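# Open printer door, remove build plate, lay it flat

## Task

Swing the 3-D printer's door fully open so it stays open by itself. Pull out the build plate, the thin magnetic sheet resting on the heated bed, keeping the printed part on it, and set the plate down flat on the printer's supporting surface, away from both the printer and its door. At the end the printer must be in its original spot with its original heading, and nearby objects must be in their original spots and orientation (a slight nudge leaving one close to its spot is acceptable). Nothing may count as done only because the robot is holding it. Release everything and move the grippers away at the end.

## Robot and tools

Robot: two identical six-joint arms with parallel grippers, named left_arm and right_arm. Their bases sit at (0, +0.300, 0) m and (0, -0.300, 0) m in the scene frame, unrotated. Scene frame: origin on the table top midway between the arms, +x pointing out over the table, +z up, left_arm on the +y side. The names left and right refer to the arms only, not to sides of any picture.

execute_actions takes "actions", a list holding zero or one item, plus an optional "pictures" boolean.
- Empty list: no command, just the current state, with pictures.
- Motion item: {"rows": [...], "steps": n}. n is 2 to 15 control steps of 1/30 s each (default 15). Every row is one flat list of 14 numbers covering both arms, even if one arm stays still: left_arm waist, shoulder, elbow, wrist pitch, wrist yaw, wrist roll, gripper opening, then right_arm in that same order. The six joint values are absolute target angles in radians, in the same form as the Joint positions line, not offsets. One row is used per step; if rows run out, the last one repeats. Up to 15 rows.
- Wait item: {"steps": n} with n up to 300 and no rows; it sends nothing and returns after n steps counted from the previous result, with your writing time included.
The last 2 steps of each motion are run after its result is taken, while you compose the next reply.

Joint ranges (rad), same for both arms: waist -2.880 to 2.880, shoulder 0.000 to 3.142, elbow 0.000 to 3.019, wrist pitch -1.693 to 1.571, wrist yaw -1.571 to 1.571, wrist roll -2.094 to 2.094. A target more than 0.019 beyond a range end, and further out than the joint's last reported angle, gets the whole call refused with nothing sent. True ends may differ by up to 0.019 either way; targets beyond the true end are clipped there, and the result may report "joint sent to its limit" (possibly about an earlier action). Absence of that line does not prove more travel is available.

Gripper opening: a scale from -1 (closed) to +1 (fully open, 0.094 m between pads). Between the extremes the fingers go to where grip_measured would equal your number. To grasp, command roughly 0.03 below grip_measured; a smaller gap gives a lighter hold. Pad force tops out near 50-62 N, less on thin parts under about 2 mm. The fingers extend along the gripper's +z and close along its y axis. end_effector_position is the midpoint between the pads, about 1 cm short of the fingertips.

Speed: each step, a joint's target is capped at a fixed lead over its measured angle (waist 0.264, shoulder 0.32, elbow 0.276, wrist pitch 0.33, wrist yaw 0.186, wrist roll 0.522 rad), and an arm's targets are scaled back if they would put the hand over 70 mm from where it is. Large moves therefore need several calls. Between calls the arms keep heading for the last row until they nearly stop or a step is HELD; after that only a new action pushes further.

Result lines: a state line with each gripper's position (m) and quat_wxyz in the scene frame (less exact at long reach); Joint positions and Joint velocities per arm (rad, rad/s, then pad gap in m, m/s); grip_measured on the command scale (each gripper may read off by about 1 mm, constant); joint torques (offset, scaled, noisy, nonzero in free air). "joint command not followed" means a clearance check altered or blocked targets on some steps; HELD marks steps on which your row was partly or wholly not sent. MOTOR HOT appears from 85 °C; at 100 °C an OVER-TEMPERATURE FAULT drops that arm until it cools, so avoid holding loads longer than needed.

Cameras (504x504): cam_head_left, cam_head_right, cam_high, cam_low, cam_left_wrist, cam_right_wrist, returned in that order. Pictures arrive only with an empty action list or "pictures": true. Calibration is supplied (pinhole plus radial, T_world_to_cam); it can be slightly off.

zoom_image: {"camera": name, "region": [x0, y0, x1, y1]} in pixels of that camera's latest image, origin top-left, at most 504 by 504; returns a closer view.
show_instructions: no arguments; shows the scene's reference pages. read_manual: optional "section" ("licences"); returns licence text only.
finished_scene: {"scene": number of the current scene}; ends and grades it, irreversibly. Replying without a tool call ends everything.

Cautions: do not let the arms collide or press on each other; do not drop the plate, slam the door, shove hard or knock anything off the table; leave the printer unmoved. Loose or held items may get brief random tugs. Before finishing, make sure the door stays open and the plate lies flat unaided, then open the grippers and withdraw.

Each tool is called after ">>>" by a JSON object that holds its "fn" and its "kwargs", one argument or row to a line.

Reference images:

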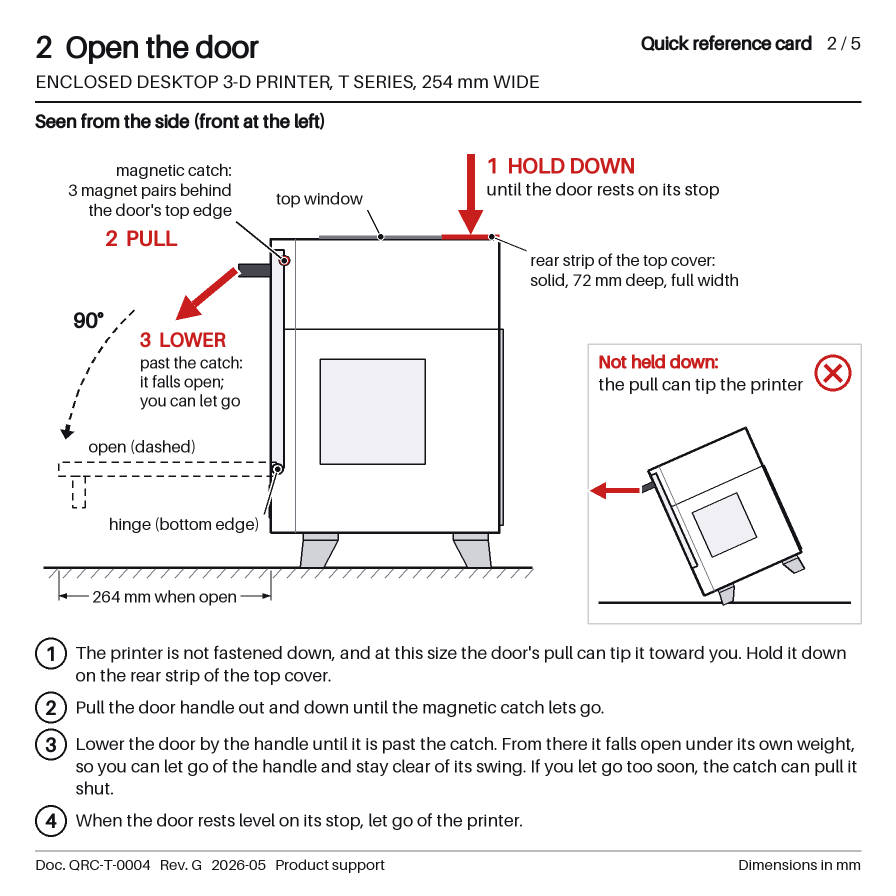

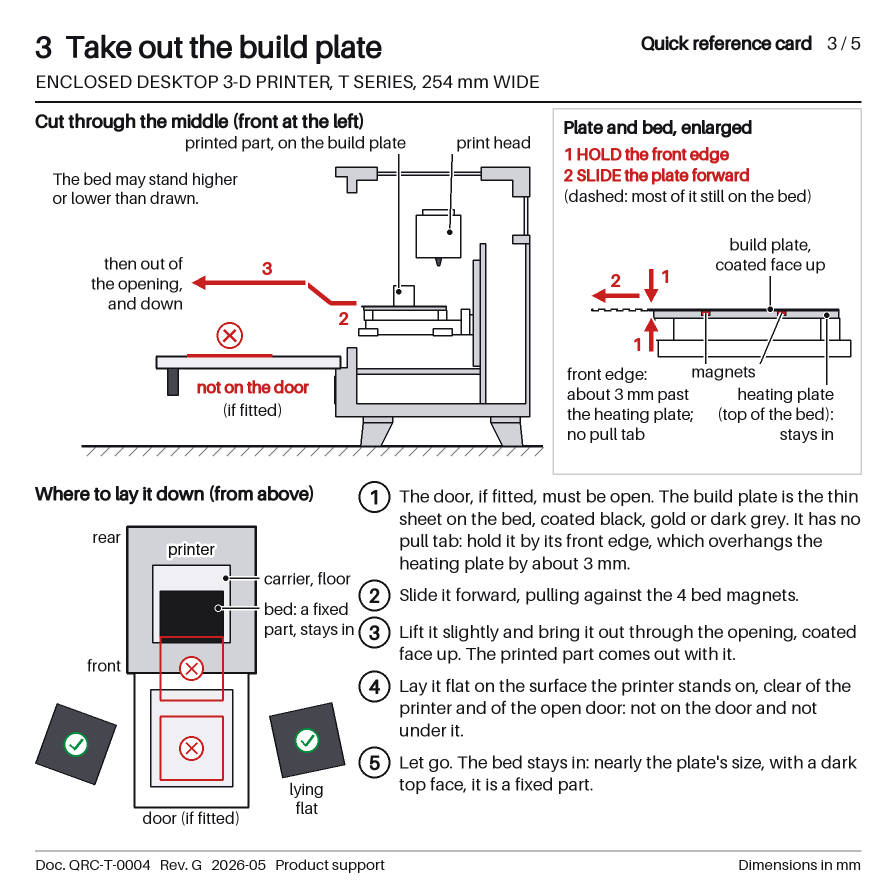

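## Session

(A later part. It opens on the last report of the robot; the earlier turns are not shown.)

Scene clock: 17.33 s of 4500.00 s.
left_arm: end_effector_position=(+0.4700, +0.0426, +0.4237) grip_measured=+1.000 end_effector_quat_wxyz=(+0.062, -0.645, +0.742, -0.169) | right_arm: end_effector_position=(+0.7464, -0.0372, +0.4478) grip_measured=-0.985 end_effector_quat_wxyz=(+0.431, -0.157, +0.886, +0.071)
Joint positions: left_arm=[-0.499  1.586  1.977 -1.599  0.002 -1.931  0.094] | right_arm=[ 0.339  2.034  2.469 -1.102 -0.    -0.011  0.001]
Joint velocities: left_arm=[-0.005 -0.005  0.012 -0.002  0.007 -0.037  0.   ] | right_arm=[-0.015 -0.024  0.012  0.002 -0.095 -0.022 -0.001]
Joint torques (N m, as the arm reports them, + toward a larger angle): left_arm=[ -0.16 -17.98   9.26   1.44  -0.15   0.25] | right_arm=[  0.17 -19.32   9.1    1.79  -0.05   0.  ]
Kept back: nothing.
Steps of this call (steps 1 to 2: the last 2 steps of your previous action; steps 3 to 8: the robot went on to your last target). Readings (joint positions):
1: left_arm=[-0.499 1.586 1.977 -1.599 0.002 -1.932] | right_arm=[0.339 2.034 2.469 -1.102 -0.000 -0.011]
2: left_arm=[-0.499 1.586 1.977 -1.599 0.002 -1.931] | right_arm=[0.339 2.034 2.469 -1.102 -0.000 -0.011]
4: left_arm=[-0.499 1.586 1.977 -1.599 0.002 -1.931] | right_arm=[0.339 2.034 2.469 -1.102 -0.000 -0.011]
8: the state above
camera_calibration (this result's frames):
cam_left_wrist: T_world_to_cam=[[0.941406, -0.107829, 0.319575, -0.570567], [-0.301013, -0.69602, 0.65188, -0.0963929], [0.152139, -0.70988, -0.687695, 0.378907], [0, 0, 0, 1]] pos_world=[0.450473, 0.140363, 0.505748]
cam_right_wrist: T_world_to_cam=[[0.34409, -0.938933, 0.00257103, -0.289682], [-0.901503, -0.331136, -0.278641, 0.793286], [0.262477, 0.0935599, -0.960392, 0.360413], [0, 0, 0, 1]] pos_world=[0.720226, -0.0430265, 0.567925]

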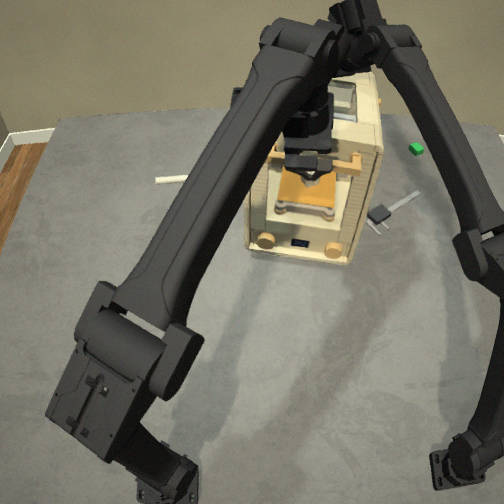

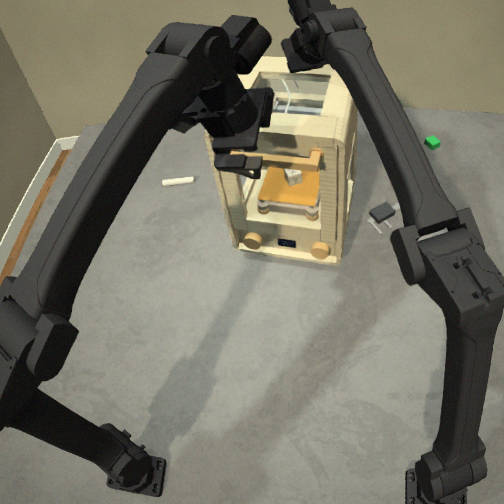

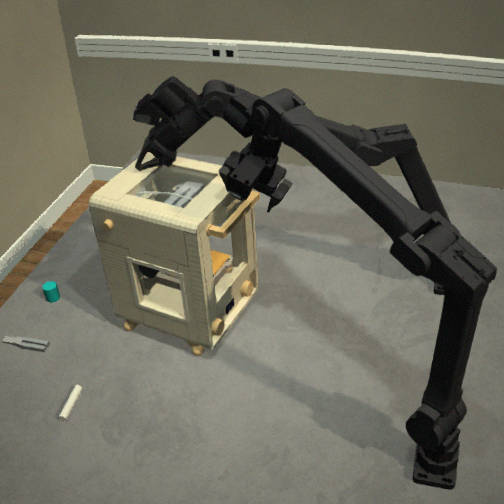

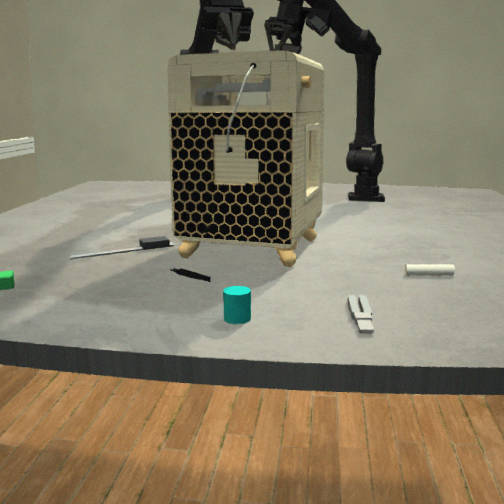

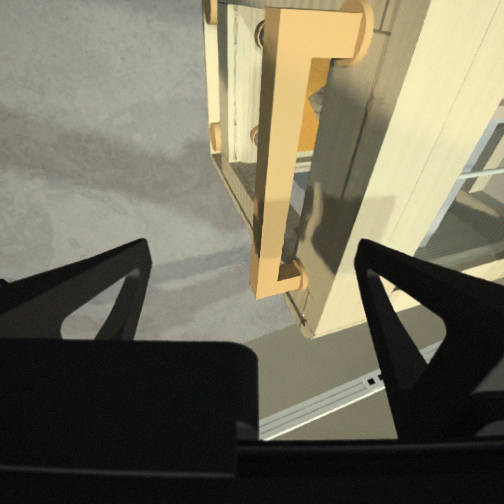

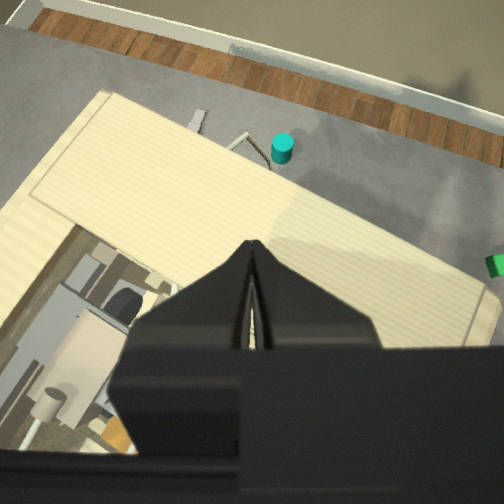

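>>> {"fn": "execute_actions", "kwargs": {
  "actions": [
    {"rows": [[-0.49,1.568,1.95,-1.57,0,-1.92,1,0.335,2.04,2.46,-1.105,0,0,-1],[-0.49,1.563,1.928,-1.555,0,-1.92,1,0.335,2.04,2.455,-1.105,0,0,-1],[-0.49,1.559,1.906,-1.54,0,-1.92,1,0.335,2.04,2.45,-1.105,0,0,-1],[-0.489,1.554,1.885,-1.524,0,-1.92,1,0.335,2.04,2.445,-1.105,0,0,-1],[-0.489,1.55,1.863,-1.509,0,-1.92,1,0.335,2.04,2.44,-1.105,0,0,-1],[-0.489,1.545,1.842,-1.493,0,-1.92,1,0.335,2.04,2.435,-1.105,0,0,-1],[-0.488,1.541,1.82,-1.478,0,-1.92,1,0.335,2.04,2.43,-1.105,0,0,-1],[-0.488,1.536,1.798,-1.462,0,-1.92,1,0.335,2.04,2.425,-1.105,0,0,-1],[-0.488,1.532,1.777,-1.447,0,-1.92,1,0.335,2.04,2.42,-1.105,0,0,-1],[-0.487,1.527,1.755,-1.431,0,-1.92,1,0.335,2.04,2.42,-1.105,0,0,-1],[-0.487,1.523,1.734,-1.416,0,-1.92,1,0.335,2.04,2.42,-1.105,0,0,-1],[-0.487,1.518,1.712,-1.40,0,-1.92,1,0.335,2.04,2.42,-1.105,0,0,-1]], "steps": 15}
  ],
  "pictures": false
}}

>>> {"fn": "execute_actions", "kwargs": {
  "actions": [
    {"steps": 8}
  ],
  "pictures": true
}}

Scene clock: 18.40 s of 4500.00 s.
left_arm: end_effector_position=(+0.4675, +0.0445, +0.3586) grip_measured=+1.000 end_effector_quat_wxyz=(+0.059, -0.646, +0.744, -0.162) | right_arm: end_effector_position=(+0.7447, -0.0377, +0.4372) grip_measured=-0.985 end_effector_quat_wxyz=(+0.421, -0.157, +0.890, +0.070)
Joint positions: left_arm=[-0.499  1.533  1.74  -1.431  0.002 -1.93   0.094] | right_arm=[ 0.339  2.027  2.439 -1.1   -0.    -0.011  0.001]
Joint velocities: left_arm=[-0.005 -0.024 -0.501  0.266 -0.007  0.007  0.   ] | right_arm=[-0.015 -0.005 -0.017 -0.007  0.037  0.022  0.   ]
Joint torques (N m, as the arm reports them, + toward a larger angle): left_arm=[ -0.16 -17.24  10.84   1.37  -0.13   0.22] | right_arm=[  0.09 -18.58   7.72   1.62  -0.05   0.  ]
Steps of this call (steps 1 to 15: the robot went on to your last target; steps 16 to 19: nothing new was sent; steps 20 to 32: the first 13 steps of this action). Readings (joint positions):
20: left_arm=[-0.499 1.585 1.974 -1.596 0.002 -1.930] | right_arm=[0.339 2.034 2.468 -1.102 -0.000 -0.011]
21: left_arm=[-0.499 1.582 1.966 -1.587 0.002 -1.930] | right_arm=[0.339 2.034 2.467 -1.102 -0.000 -0.011]
23: left_arm=[-0.499 1.570 1.933 -1.561 0.002 -1.930] | right_arm=[0.339 2.034 2.460 -1.102 -0.000 -0.011]
27: left_arm=[-0.499 1.547 1.847 -1.505 0.002 -1.930] | right_arm=[0.339 2.031 2.446 -1.100 -0.000 -0.011]
32: the state above

Scene clock: 18.67 s of 4500.00 s.
left_arm: end_effector_position=(+0.4692, +0.0449, +0.3502) grip_measured=+1.000 end_effector_quat_wxyz=(+0.060, -0.646, +0.744, -0.161) | right_arm: end_effector_position=(+0.7446, -0.0378, +0.4373) grip_measured=-0.985 end_effector_quat_wxyz=(+0.421, -0.157, +0.890, +0.070)
Joint positions: left_arm=[-0.497  1.532  1.717 -1.409  0.001 -1.928  0.094] | right_arm=[ 0.339  2.026  2.438 -1.1   -0.    -0.011  0.001]
Joint velocities: left_arm=[-0.005 -0.005 -0.012 -0.007 -0.125  0.037  0.   ] | right_arm=[-0.015 -0.005 -0.002 -0.017 -0.066 -0.037  0.001]
Joint torques (N m, as the arm reports them, + toward a larger angle): left_arm=[ -0.04 -18.09  10.16   1.12  -0.11   0.21] | right_arm=[ -0.08 -18.94   7.74   1.67  -0.02  -0.01]
Kept back: nothing.
Steps of this call (steps 1 to 2: the last 2 steps of your previous action; steps 3 to 8: the robot went on to your last target). Readings (joint positions):
1: left_arm=[-0.499 1.533 1.727 -1.423 0.001 -1.929] | right_arm=[0.339 2.026 2.438 -1.100 -0.000 -0.011]
2: left_arm=[-0.498 1.533 1.720 -1.413 0.001 -1.929] | right_arm=[0.339 2.026 2.438 -1.100 -0.000 -0.011]
4: left_arm=[-0.497 1.533 1.717 -1.409 0.001 -1.928] | right_arm=[0.339 2.026 2.438 -1.100 -0.000 -0.011]
8: the state above
camera_calibration (this result's frames):
cam_left_wrist: T_world_to_cam=[[0.945776, -0.110352, 0.3055, -0.543068], [-0.291651, -0.702545, 0.64913, -0.0502683], [0.142994, -0.703031, -0.696634, 0.337233], [0, 0, 0, 1]] pos_world=[0.450737, 0.141841, 0.433466]
cam_right_wrist: T_world_to_cam=[[0.344138, -0.938916, 0.00231534, -0.289556], [-0.906817, -0.33301, -0.258433, 0.783665], [0.243418, 0.0868371, -0.966026, 0.367277], [0, 0, 0, 1]] pos_world=[0.720886, -0.0427936, 0.557995]

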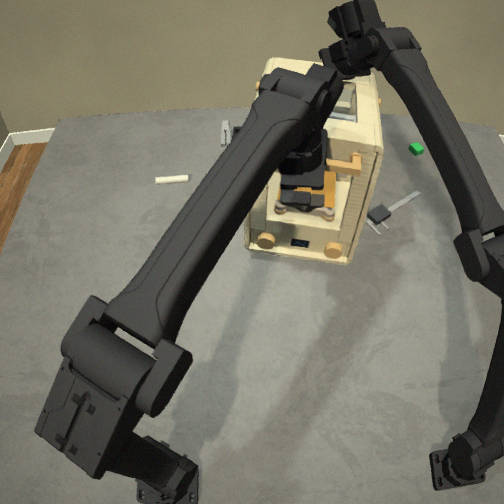

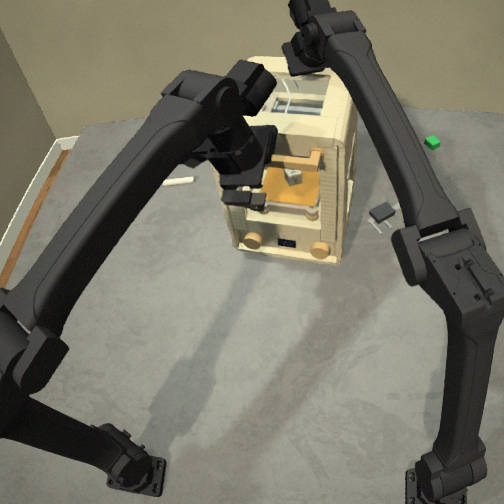

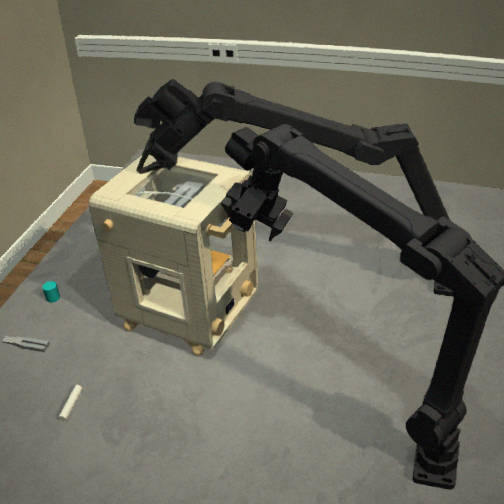

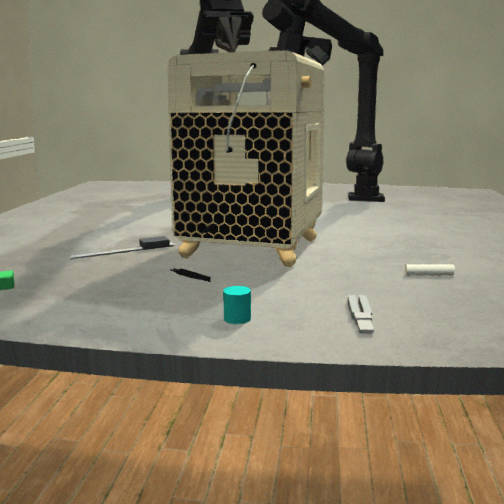

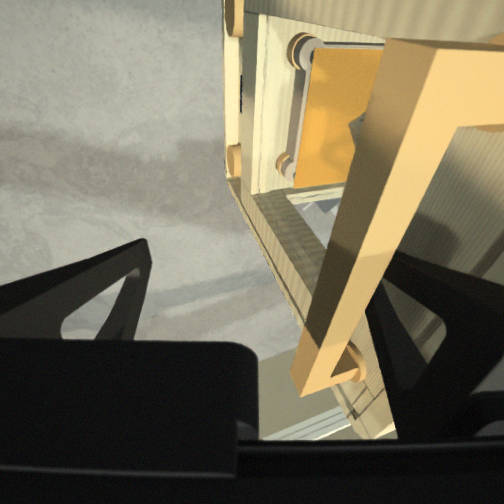

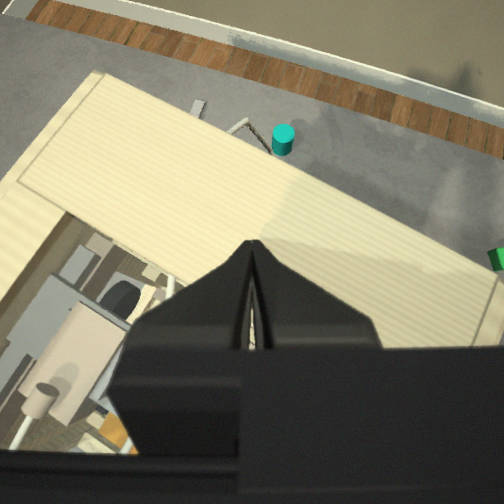

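>>> {"fn": "execute_actions", "kwargs": {
  "actions": [
    {"rows": [[-0.487,1.518,1.712,-1.40,0,-1.92,1,0.337,2.05,2.415,-1.11,0,0,-1],[-0.487,1.518,1.712,-1.40,0,-1.92,1,0.337,2.055,2.41,-1.12,0,0,-1],[-0.487,1.518,1.712,-1.40,0,-1.92,1,0.337,2.06,2.405,-1.13,0,0,-1],[-0.487,1.518,1.712,-1.40,0,-1.92,1,0.337,2.07,2.40,-1.14,0,0,-1]], "steps": 10}
  ],
  "pictures": false
}}

Scene clock: 19.30 s of 4500.00 s.
left_arm: end_effector_position=(+0.4692, +0.0449, +0.3502) grip_measured=+1.000 end_effector_quat_wxyz=(+0.060, -0.646, +0.744, -0.161) | right_arm: end_effector_position=(+0.7445, -0.0378, +0.4357) grip_measured=-0.985 end_effector_quat_wxyz=(+0.420, -0.158, +0.891, +0.070)
Joint positions: left_arm=[-0.497  1.532  1.717 -1.409  0.001 -1.928  0.094] | right_arm=[ 0.339  2.026  2.435 -1.1   -0.    -0.011  0.001]
Joint velocities: left_arm=[-0.015  0.015 -0.002 -0.027  0.022  0.022  0.   ] | right_arm=[-0.015 -0.005 -0.022  0.002 -0.022  0.022  0.001]
Joint torques (N m, as the arm reports them, + toward a larger angle): left_arm=[ -0.28 -17.25  10.3    1.15  -0.09   0.21] | right_arm=[  0.3  -17.13   6.43   0.51  -0.05   0.  ]
Steps of this call (steps 1 to 11: the robot went on to your last target; steps 12 to 19: the first 8 steps of this action). Readings (joint positions):
12: left_arm=[-0.497 1.532 1.717 -1.409 0.001 -1.928] | right_arm=[0.339 2.026 2.438 -1.100 -0.000 -0.011]
13: left_arm=[-0.497 1.532 1.717 -1.409 0.001 -1.928] | right_arm=[0.339 2.026 2.437 -1.100 -0.000 -0.011]
15: left_arm=[-0.497 1.532 1.717 -1.409 0.001 -1.928] | right_arm=[0.339 2.026 2.435 -1.100 -0.000 -0.011]
19: the state above

>>> {"fn": "execute_actions", "kwargs": {
  "actions": [
    {"rows": [[-0.487,1.518,1.712,-1.40,0,-1.92,1,0.337,2.07,2.40,-1.14,0,0,-1]], "steps": 8}
  ],
  "pictures": false
}}

Scene clock: 19.90 s of 4500.00 s.
left_arm: end_effector_position=(+0.4692, +0.0449, +0.3502) grip_measured=+1.000 end_effector_quat_wxyz=(+0.060, -0.646, +0.744, -0.161) | right_arm: end_effector_position=(+0.7445, -0.0378, +0.4357) grip_measured=-0.985 end_effector_quat_wxyz=(+0.420, -0.158, +0.891, +0.070)
Joint positions: left_arm=[-0.497  1.532  1.717 -1.409  0.001 -1.928  0.094] | right_arm=[ 0.339  2.026  2.435 -1.1   -0.    -0.011  0.001]
Joint velocities: left_arm=[-0.015 -0.005 -0.007 -0.002 -0.037  0.022  0.   ] | right_arm=[-0.005 -0.005 -0.012 -0.007  0.095 -0.051 -0.   ]
Joint torques (N m, as the arm reports them, + toward a larger angle): left_arm=[  0.17 -17.18  10.18   1.    -0.09   0.19] | right_arm=[  0.28 -17.02   6.44   0.52  -0.05  -0.01]
Steps of this call (steps 1 to 2: the last 2 steps of your previous action; steps 3 to 12: the robot went on to your last target; steps 13 to 18: the first 6 steps of this action). Readings (joint positions):
13: left_arm=[-0.497 1.532 1.717 -1.409 0.001 -1.928] | right_arm=[0.339 2.026 2.435 -1.100 -0.000 -0.011]
14: left_arm=[-0.497 1.532 1.717 -1.409 0.001 -1.928] | right_arm=[0.339 2.026 2.435 -1.100 -0.000 -0.011]
16: left_arm=[-0.497 1.532 1.717 -1.409 0.001 -1.928] | right_arm=[0.339 2.026 2.435 -1.100 -0.000 -0.011]
18: the state above

>>> {"fn": "execute_actions", "kwargs": {
  "actions": [
    {"rows": [[-0.492,1.508,1.70,-1.397,0,-1.925,1,0.337,2.07,2.40,-1.14,0,0,-1],[-0.497,1.498,1.687,-1.393,0,-1.93,1,0.337,2.07,2.40,-1.14,0,0,-1],[-0.502,1.488,1.674,-1.39,0,-1.933,1,0.337,2.07,2.40,-1.14,0,0,-1],[-0.507,1.478,1.66,-1.386,0,-1.937,1,0.337,2.07,2.40,-1.14,0,0,-1],[-0.512,1.468,1.647,-1.382,0,-1.941,1,0.337,2.07,2.40,-1.14,0,0,-1],[-0.517,1.458,1.634,-1.379,0,-1.945,1,0.337,2.07,2.40,-1.14,0,0,-1],[-0.522,1.448,1.621,-1.375,0,-1.949,1,0.337,2.07,2.40,-1.14,0,0,-1],[-0.527,1.438,1.608,-1.372,0,-1.953,1,0.337,2.07,2.40,-1.14,0,0,-1],[-0.532,1.428,1.595,-1.368,0,-1.957,1,0.337,2.07,2.40,-1.14,0,0,-1],[-0.536,1.418,1.581,-1.364,0,-1.961,1,0.337,2.07,2.40,-1.14,0,0,-1],[-0.54,1.409,1.568,-1.36,0,-1.965,1,0.337,2.07,2.40,-1.14,0,0,-1],[-0.544,1.40,1.555,-1.357,0,-1.97,1,0.337,2.07,2.40,-1.14,0,0,-1]], "steps": 15}
  ],
  "pictures": true
}}

Scene clock: 22.30 s of 4500.00 s.
left_arm: end_effector_position=(+0.4647, +0.0450, +0.3460) grip_measured=+1.000 end_effector_quat_wxyz=(+0.078, -0.640, +0.739, -0.197) | right_arm: end_effector_position=(+0.7431, -0.0377, +0.4357) grip_measured=-0.985 end_effector_quat_wxyz=(+0.418, -0.158, +0.892, +0.070)
Joint positions: left_arm=[-0.504  1.468  1.614 -1.29  -0.009 -1.929  0.094] | right_arm=[ 0.339  2.024  2.434 -1.105 -0.002 -0.011  0.001]
Joint velocities: left_arm=[-0.073 -0.269 -0.266 -0.042 -0.022  0.007  0.   ] | right_arm=[ 0.005 -0.034 -0.017 -0.032 -0.022 -0.007 -0.   ]
Joint torques (N m, as the arm reports them, + toward a larger angle): left_arm=[ -3.65 -20.64   7.    -2.32   0.26  -0.25] | right_arm=[  0.25 -17.06   6.76   0.63   0.05  -0.02]
Steps of this call (steps 1 to 2: the last 2 steps of your previous action; steps 3 to 15: the robot went on to your last target; steps 16 to 59: nothing new was sent; steps 60 to 72: the first 13 steps of this action). Readings (joint positions):
60: left_arm=[-0.497 1.532 1.716 -1.408 0.001 -1.928] | right_arm=[0.339 2.026 2.435 -1.100 -0.000 -0.011]
61: left_arm=[-0.497 1.530 1.712 -1.405 0.001 -1.928] | right_arm=[0.339 2.026 2.435 -1.100 -0.000 -0.011]
63: left_arm=[-0.497 1.520 1.697 -1.387 0.001 -1.928] | right_arm=[0.339 2.026 2.435 -1.100 -0.000 -0.011]
67: left_arm=[-0.499 1.497 1.660 -1.340 -0.002 -1.928] | right_arm=[0.339 2.026 2.435 -1.100 -0.000 -0.011]
72: the state above
camera_calibration (this result's frames):
cam_left_wrist: T_world_to_cam=[[0.919669, -0.102322, 0.37913, -0.551215], [-0.342361, -0.681817, 0.646463, -0.025224], [0.19235, -0.724331, -0.662077, 0.301057], [0, 0, 0, 1]] pos_world=[0.440391, 0.144466, 0.424612]
cam_right_wrist: T_world_to_cam=[[0.345887, -0.938276, 0.0010101, -0.289613], [-0.907954, -0.33498, -0.25181, 0.779759], [0.236605, 0.0861806, -0.967776, 0.371922], [0, 0, 0, 1]] pos_world=[0.72016, -0.0425855, 0.556581]

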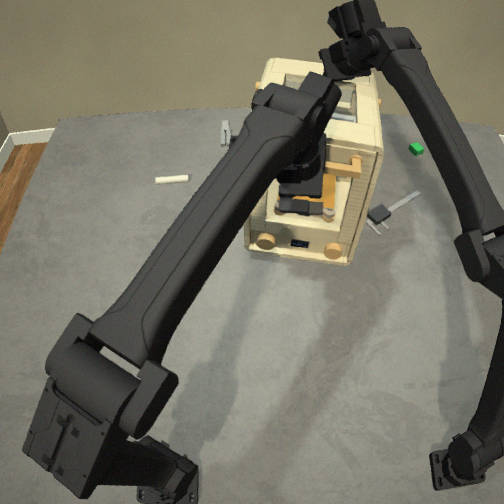

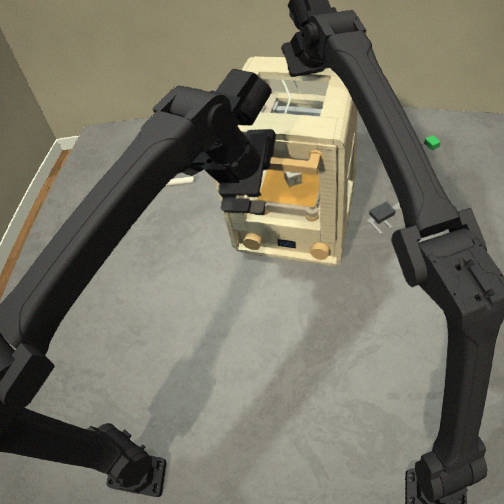

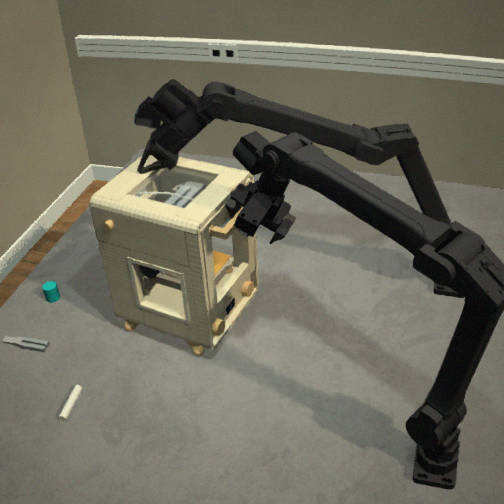

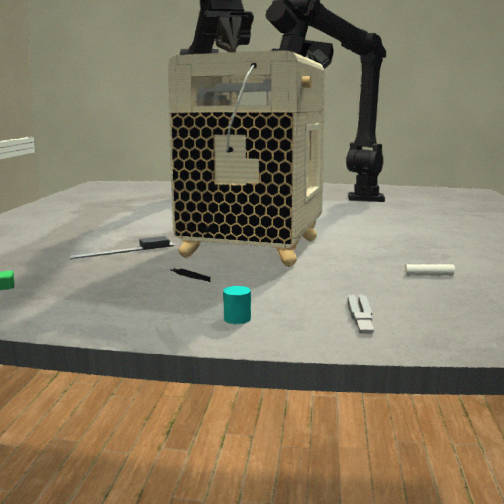

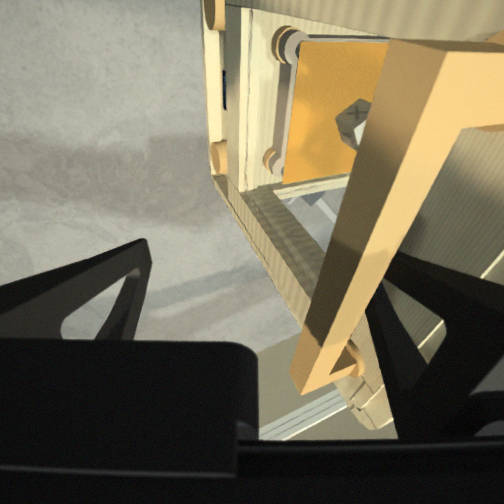

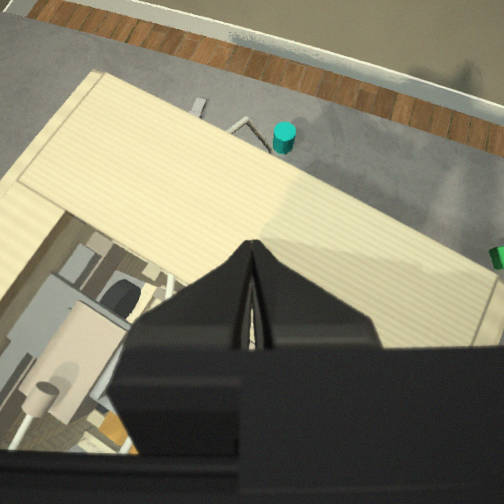

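>>> {"fn": "execute_actions", "kwargs": {
  "actions": [],
  "pictures": true
}}

Scene clock: 22.40 s of 4500.00 s.
left_arm: end_effector_position=(+0.4395, +0.0484, +0.3437) grip_measured=+1.000 end_effector_quat_wxyz=(+0.067, -0.640, +0.743, -0.182) | right_arm: end_effector_position=(+0.7429, -0.0376, +0.4358) grip_measured=-0.985 end_effector_quat_wxyz=(+0.418, -0.158, +0.892, +0.071)
Joint positions: left_arm=[-0.521  1.428  1.575 -1.328 -0.005 -1.942  0.094] | right_arm=[ 0.339  2.024  2.433 -1.105 -0.003 -0.011  0.001]
Joint velocities: left_arm=[-0.22  -0.396 -0.349 -0.398  0.007 -0.168  0.   ] | right_arm=[-0.005  0.005  0.007 -0.012 -0.007  0.066 -0.   ]
Joint torques (N m, as the arm reports them, + toward a larger angle): left_arm=[ -1.7  -14.97  10.64   0.85   0.05   0.  ] | right_arm=[  0.22 -16.92   6.47   0.77   0.06   0.  ]
Kept back: nothing.
Steps of this call (steps 1 to 2: the last 2 steps of your previous action; step 3: the robot went on to your last target). Readings (joint positions):
1: left_arm=[-0.508 1.456 1.602 -1.298 -0.008 -1.933] | right_arm=[0.339 2.024 2.433 -1.105 -0.002 -0.011]
2: left_arm=[-0.514 1.442 1.588 -1.313 -0.007 -1.937] | right_arm=[0.339 2.024 2.433 -1.105 -0.003 -0.011]
3: the state above
camera_calibration (this result's frames):
cam_left_wrist: T_world_to_cam=[[0.932034, -0.111587, 0.344762, -0.520009], [-0.323235, -0.686077, 0.65178, -0.0401166], [0.163804, -0.718921, -0.675516, 0.323746], [0, 0, 0, 1]] pos_world=[0.418668, 0.147199, 0.424123]
cam_right_wrist: T_world_to_cam=[[0.346162, -0.938175, 0.00076584, -0.28964], [-0.907876, -0.335188, -0.251813, 0.779603], [0.236501, 0.0864728, -0.967776, 0.372123], [0, 0, 0, 1]] pos_world=[0.720038, -0.0425977, 0.556668]

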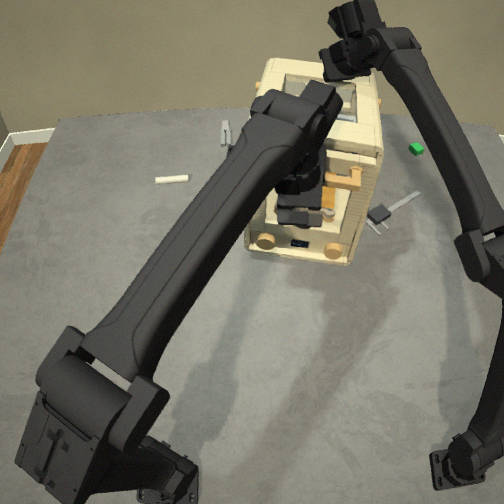

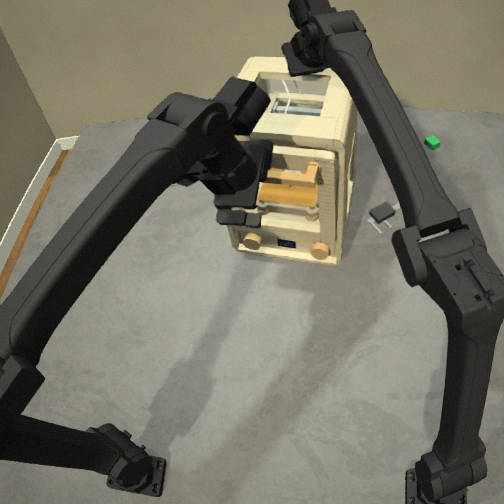

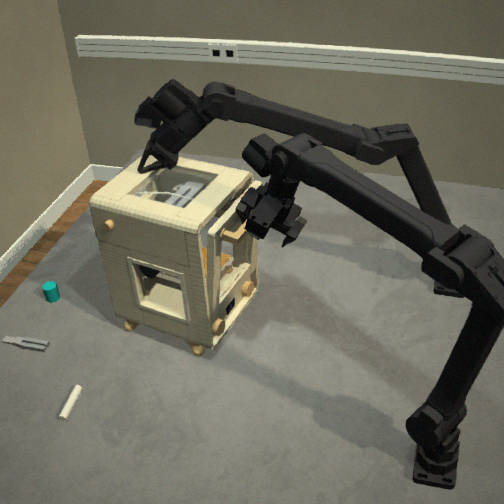

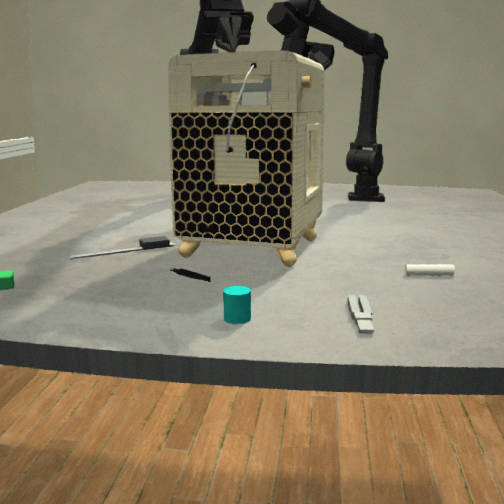

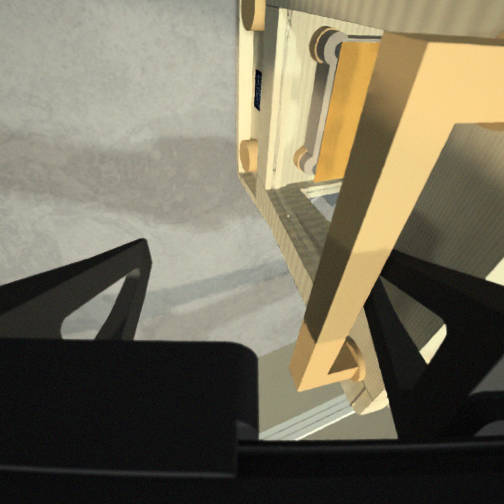

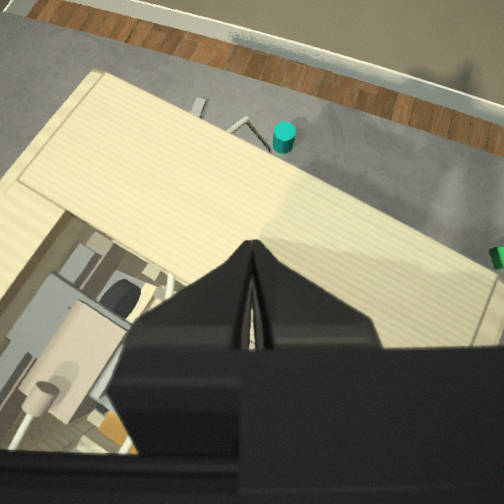

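>>> {"fn": "execute_actions", "kwargs": {
  "actions": [
    {"rows": [[-0.55,1.375,1.52,-1.341,0,-1.967,1,0.337,2.07,2.40,-1.14,0,0,-1],[-0.556,1.35,1.486,-1.325,0,-1.964,1,0.337,2.07,2.40,-1.14,0,0,-1],[-0.562,1.326,1.452,-1.309,0,-1.961,1,0.337,2.07,2.40,-1.14,0,0,-1],[-0.568,1.30,1.417,-1.294,0,-1.958,1,0.337,2.07,2.40,-1.14,0,0,-1],[-0.574,1.277,1.383,-1.278,0,-1.955,1,0.337,2.07,2.40,-1.14,0,0,-1],[-0.579,1.25,1.344,-1.24,0,-1.954,1,0.337,2.07,2.40,-1.14,0,0,-1],[-0.583,1.225,1.305,-1.203,0,-1.953,1,0.337,2.07,2.40,-1.14,0,0,-1],[-0.588,1.199,1.266,-1.166,0,-1.952,1,0.337,2.07,2.40,-1.14,0,0,-1],[-0.592,1.173,1.228,-1.129,0,-1.951,1,0.337,2.07,2.40,-1.14,0,0,-1],[-0.597,1.147,1.189,-1.092,0,-1.95,1,0.337,2.07,2.40,-1.14,0,0,-1],[-0.601,1.121,1.15,-1.054,0,-1.949,1,0.337,2.07,2.40,-1.14,0,0,-1],[-0.606,1.095,1.111,-1.017,0,-1.948,1,0.337,2.07,2.40,-1.14,0,0,-1]], "steps": 15}
  ],
  "pictures": true
}}

Scene clock: 23.07 s of 4500.00 s.
left_arm: end_effector_position=(+0.3491, +0.0630, +0.2953) grip_measured=+1.000 end_effector_quat_wxyz=(+0.074, -0.609, +0.752, -0.241) | right_arm: end_effector_position=(+0.7429, -0.0376, +0.4358) grip_measured=-0.985 end_effector_quat_wxyz=(+0.418, -0.158, +0.892, +0.071)
Joint positions: left_arm=[-0.596  1.125  1.147 -1.082 -0.001 -1.958  0.094] | right_arm=[ 0.339  2.024  2.433 -1.105 -0.003 -0.011  0.001]
Joint velocities: left_arm=[-0.142 -0.777 -0.842  0.589  0.022 -0.066  0.   ] | right_arm=[ 0.005  0.005 -0.002 -0.002  0.051  0.007 -0.   ]
Joint torques (N m, as the arm reports them, + toward a larger angle): left_arm=[-1.74 -7.95 12.48  2.02 -0.01  0.22] | right_arm=[  0.37 -16.86   6.59   0.65   0.04   0.  ]
Steps of this call (steps 1 to 7: the robot went on to your last target; steps 8 to 20: the first 13 steps of this action). Readings (joint positions):
8: left_arm=[-0.542 1.392 1.556 -1.352 -0.001 -1.958] | right_arm=[0.339 2.024 2.433 -1.105 -0.003 -0.011]
9: left_arm=[-0.542 1.388 1.544 -1.347 -0.001 -1.958] | right_arm=[0.339 2.024 2.433 -1.105 -0.003 -0.011]
11: left_arm=[-0.545 1.363 1.490 -1.324 -0.001 -1.958] | right_arm=[0.339 2.024 2.433 -1.105 -0.003 -0.011]
15: left_arm=[-0.567 1.271 1.335 -1.246 -0.001 -1.958] | right_arm=[0.339 2.024 2.433 -1.105 -0.003 -0.011]
20: the state above
camera_calibration (this result's frames):
cam_left_wrist: T_world_to_cam=[[0.886255, -0.140193, 0.441472, -0.428209], [-0.427375, -0.615016, 0.662651, 0.000893807], [0.178613, -0.775952, -0.604976, 0.293916], [0, 0, 0, 1]] pos_world=[0.327387, 0.168582, 0.366262]
cam_right_wrist: T_world_to_cam=[[0.346162, -0.938175, 0.00076584, -0.28964], [-0.907876, -0.335188, -0.251813, 0.779603], [0.236501, 0.0864728, -0.967776, 0.372123], [0, 0, 0, 1]] pos_world=[0.720038, -0.0425977, 0.556668]

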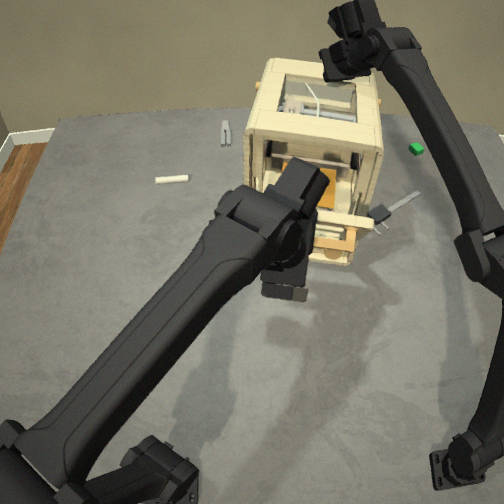

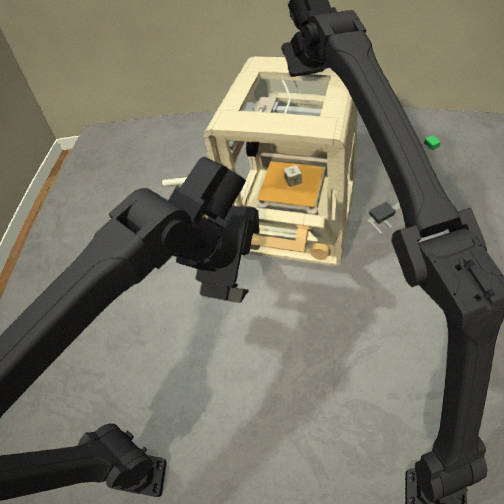

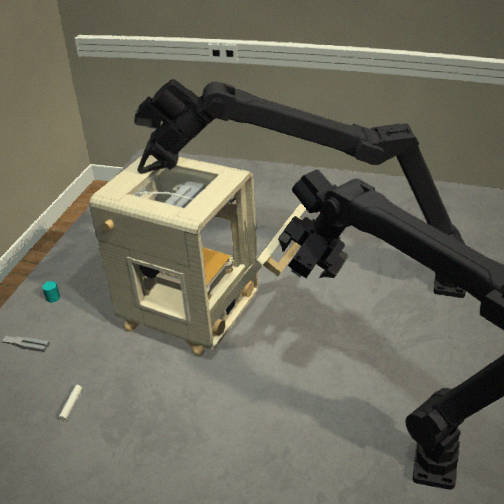

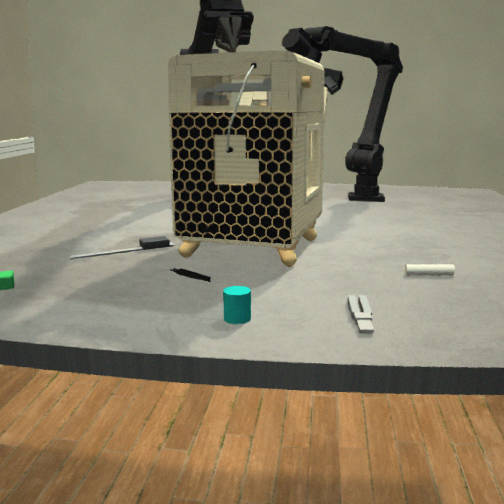

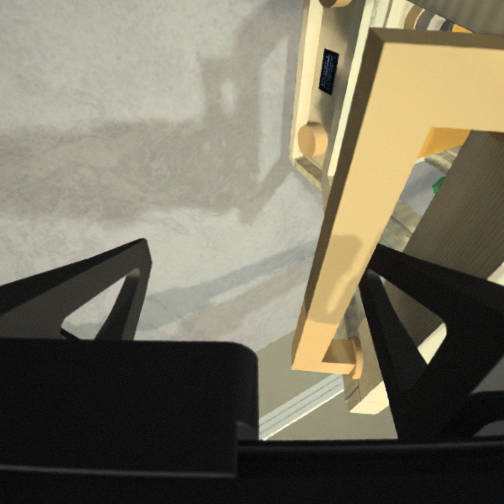

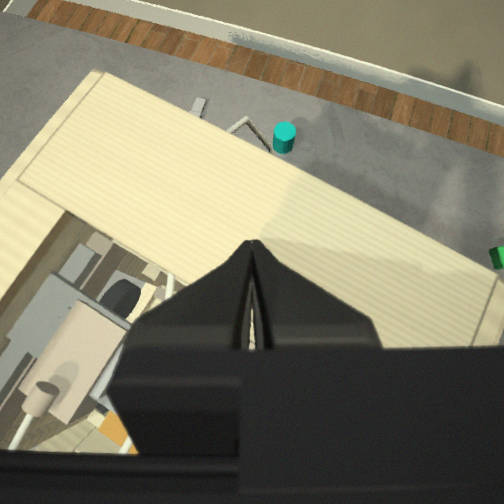

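>>> {"fn": "execute_actions", "kwargs": {
  "actions": [
    {"rows": [[-0.606,1.095,1.111,-1.017,0,-1.948,1,0.337,2.07,2.40,-1.14,0,0,-1]], "steps": 5}
  ],
  "pictures": true
}}

Scene clock: 23.73 s of 4500.00 s.
left_arm: end_effector_position=(+0.3419, +0.0645, +0.2991) grip_measured=+1.000 end_effector_quat_wxyz=(+0.079, -0.603, +0.749, -0.265) | right_arm: end_effector_position=(+0.7429, -0.0376, +0.4358) grip_measured=-0.985 end_effector_quat_wxyz=(+0.418, -0.158, +0.892, +0.071)
Joint positions: left_arm=[-0.602  1.079  1.108 -1.04  -0.    -1.958  0.094] | right_arm=[ 0.339  2.024  2.433 -1.105 -0.003 -0.011  0.001]
Joint velocities: left_arm=[-0.005 -0.024 -0.012 -0.002 -0.051 -0.051  0.   ] | right_arm=[-0.015 -0.005 -0.007 -0.012 -0.007  0.022  0.   ]
Joint torques (N m, as the arm reports them, + toward a larger angle): left_arm=[-1.02 -6.58 11.47  2.28 -0.04  0.23] | right_arm=[  0.22 -16.86   6.56   0.66   0.06   0.  ]
Steps of this call (steps 1 to 2: the last 2 steps of your previous action; steps 3 to 17: the robot went on to your last target; steps 18 to 20: the first 3 steps of this action). Readings (joint positions):
18: left_arm=[-0.602 1.079 1.108 -1.040 -0.000 -1.958] | right_arm=[0.339 2.024 2.433 -1.105 -0.003 -0.011]
19: left_arm=[-0.602 1.079 1.108 -1.040 -0.000 -1.958] | right_arm=[0.339 2.024 2.433 -1.105 -0.003 -0.011]
20: the state above
camera_calibration (this result's frames):
cam_left_wrist: T_world_to_cam=[[0.866858, -0.132887, 0.480519, -0.428819], [-0.457974, -0.593134, 0.662156, 0.00547734], [0.197021, -0.794061, -0.575022, 0.284624], [0, 0, 0, 1]] pos_world=[0.318157, 0.172273, 0.366094]
cam_right_wrist: T_world_to_cam=[[0.346162, -0.938175, 0.00076584, -0.28964], [-0.907876, -0.335188, -0.251813, 0.779603], [0.236501, 0.0864728, -0.967776, 0.372123], [0, 0, 0, 1]] pos_world=[0.720038, -0.0425977, 0.556668]

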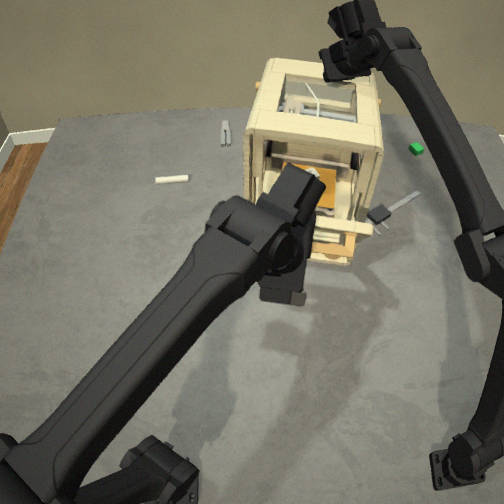

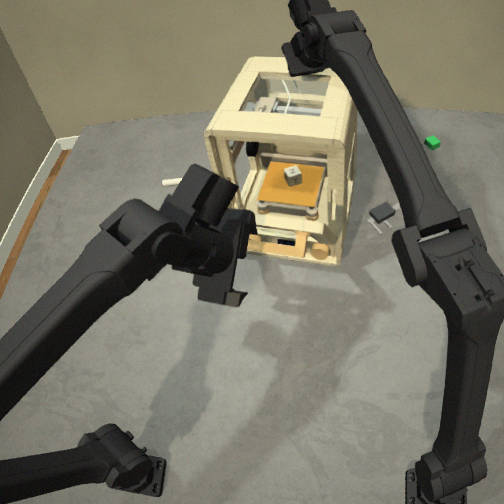

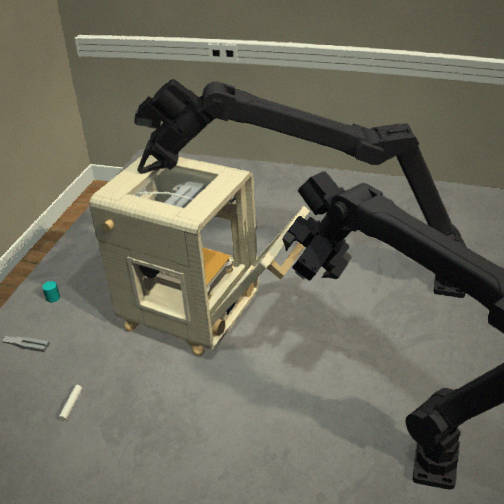

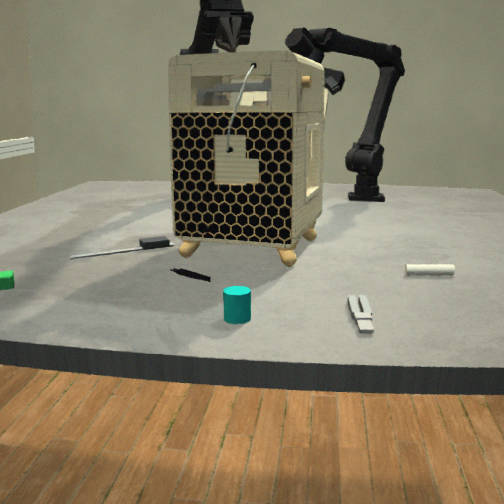

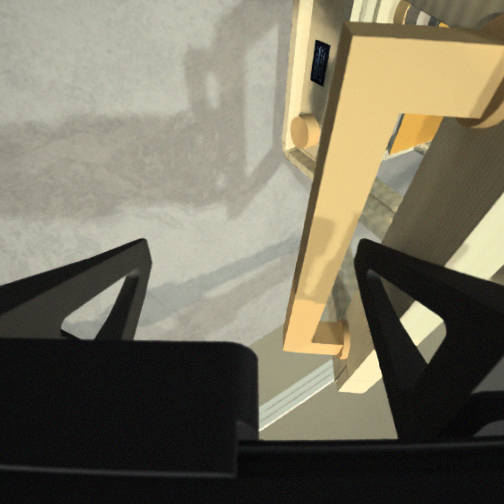

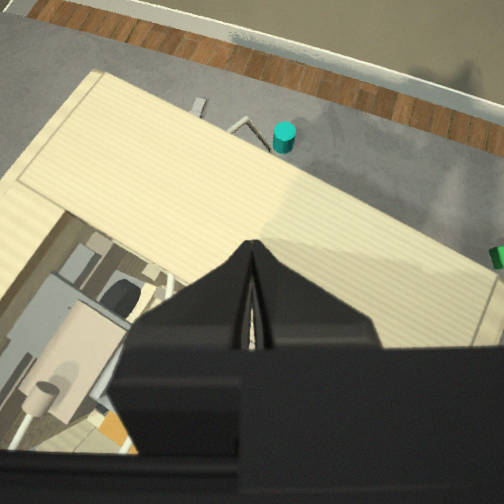

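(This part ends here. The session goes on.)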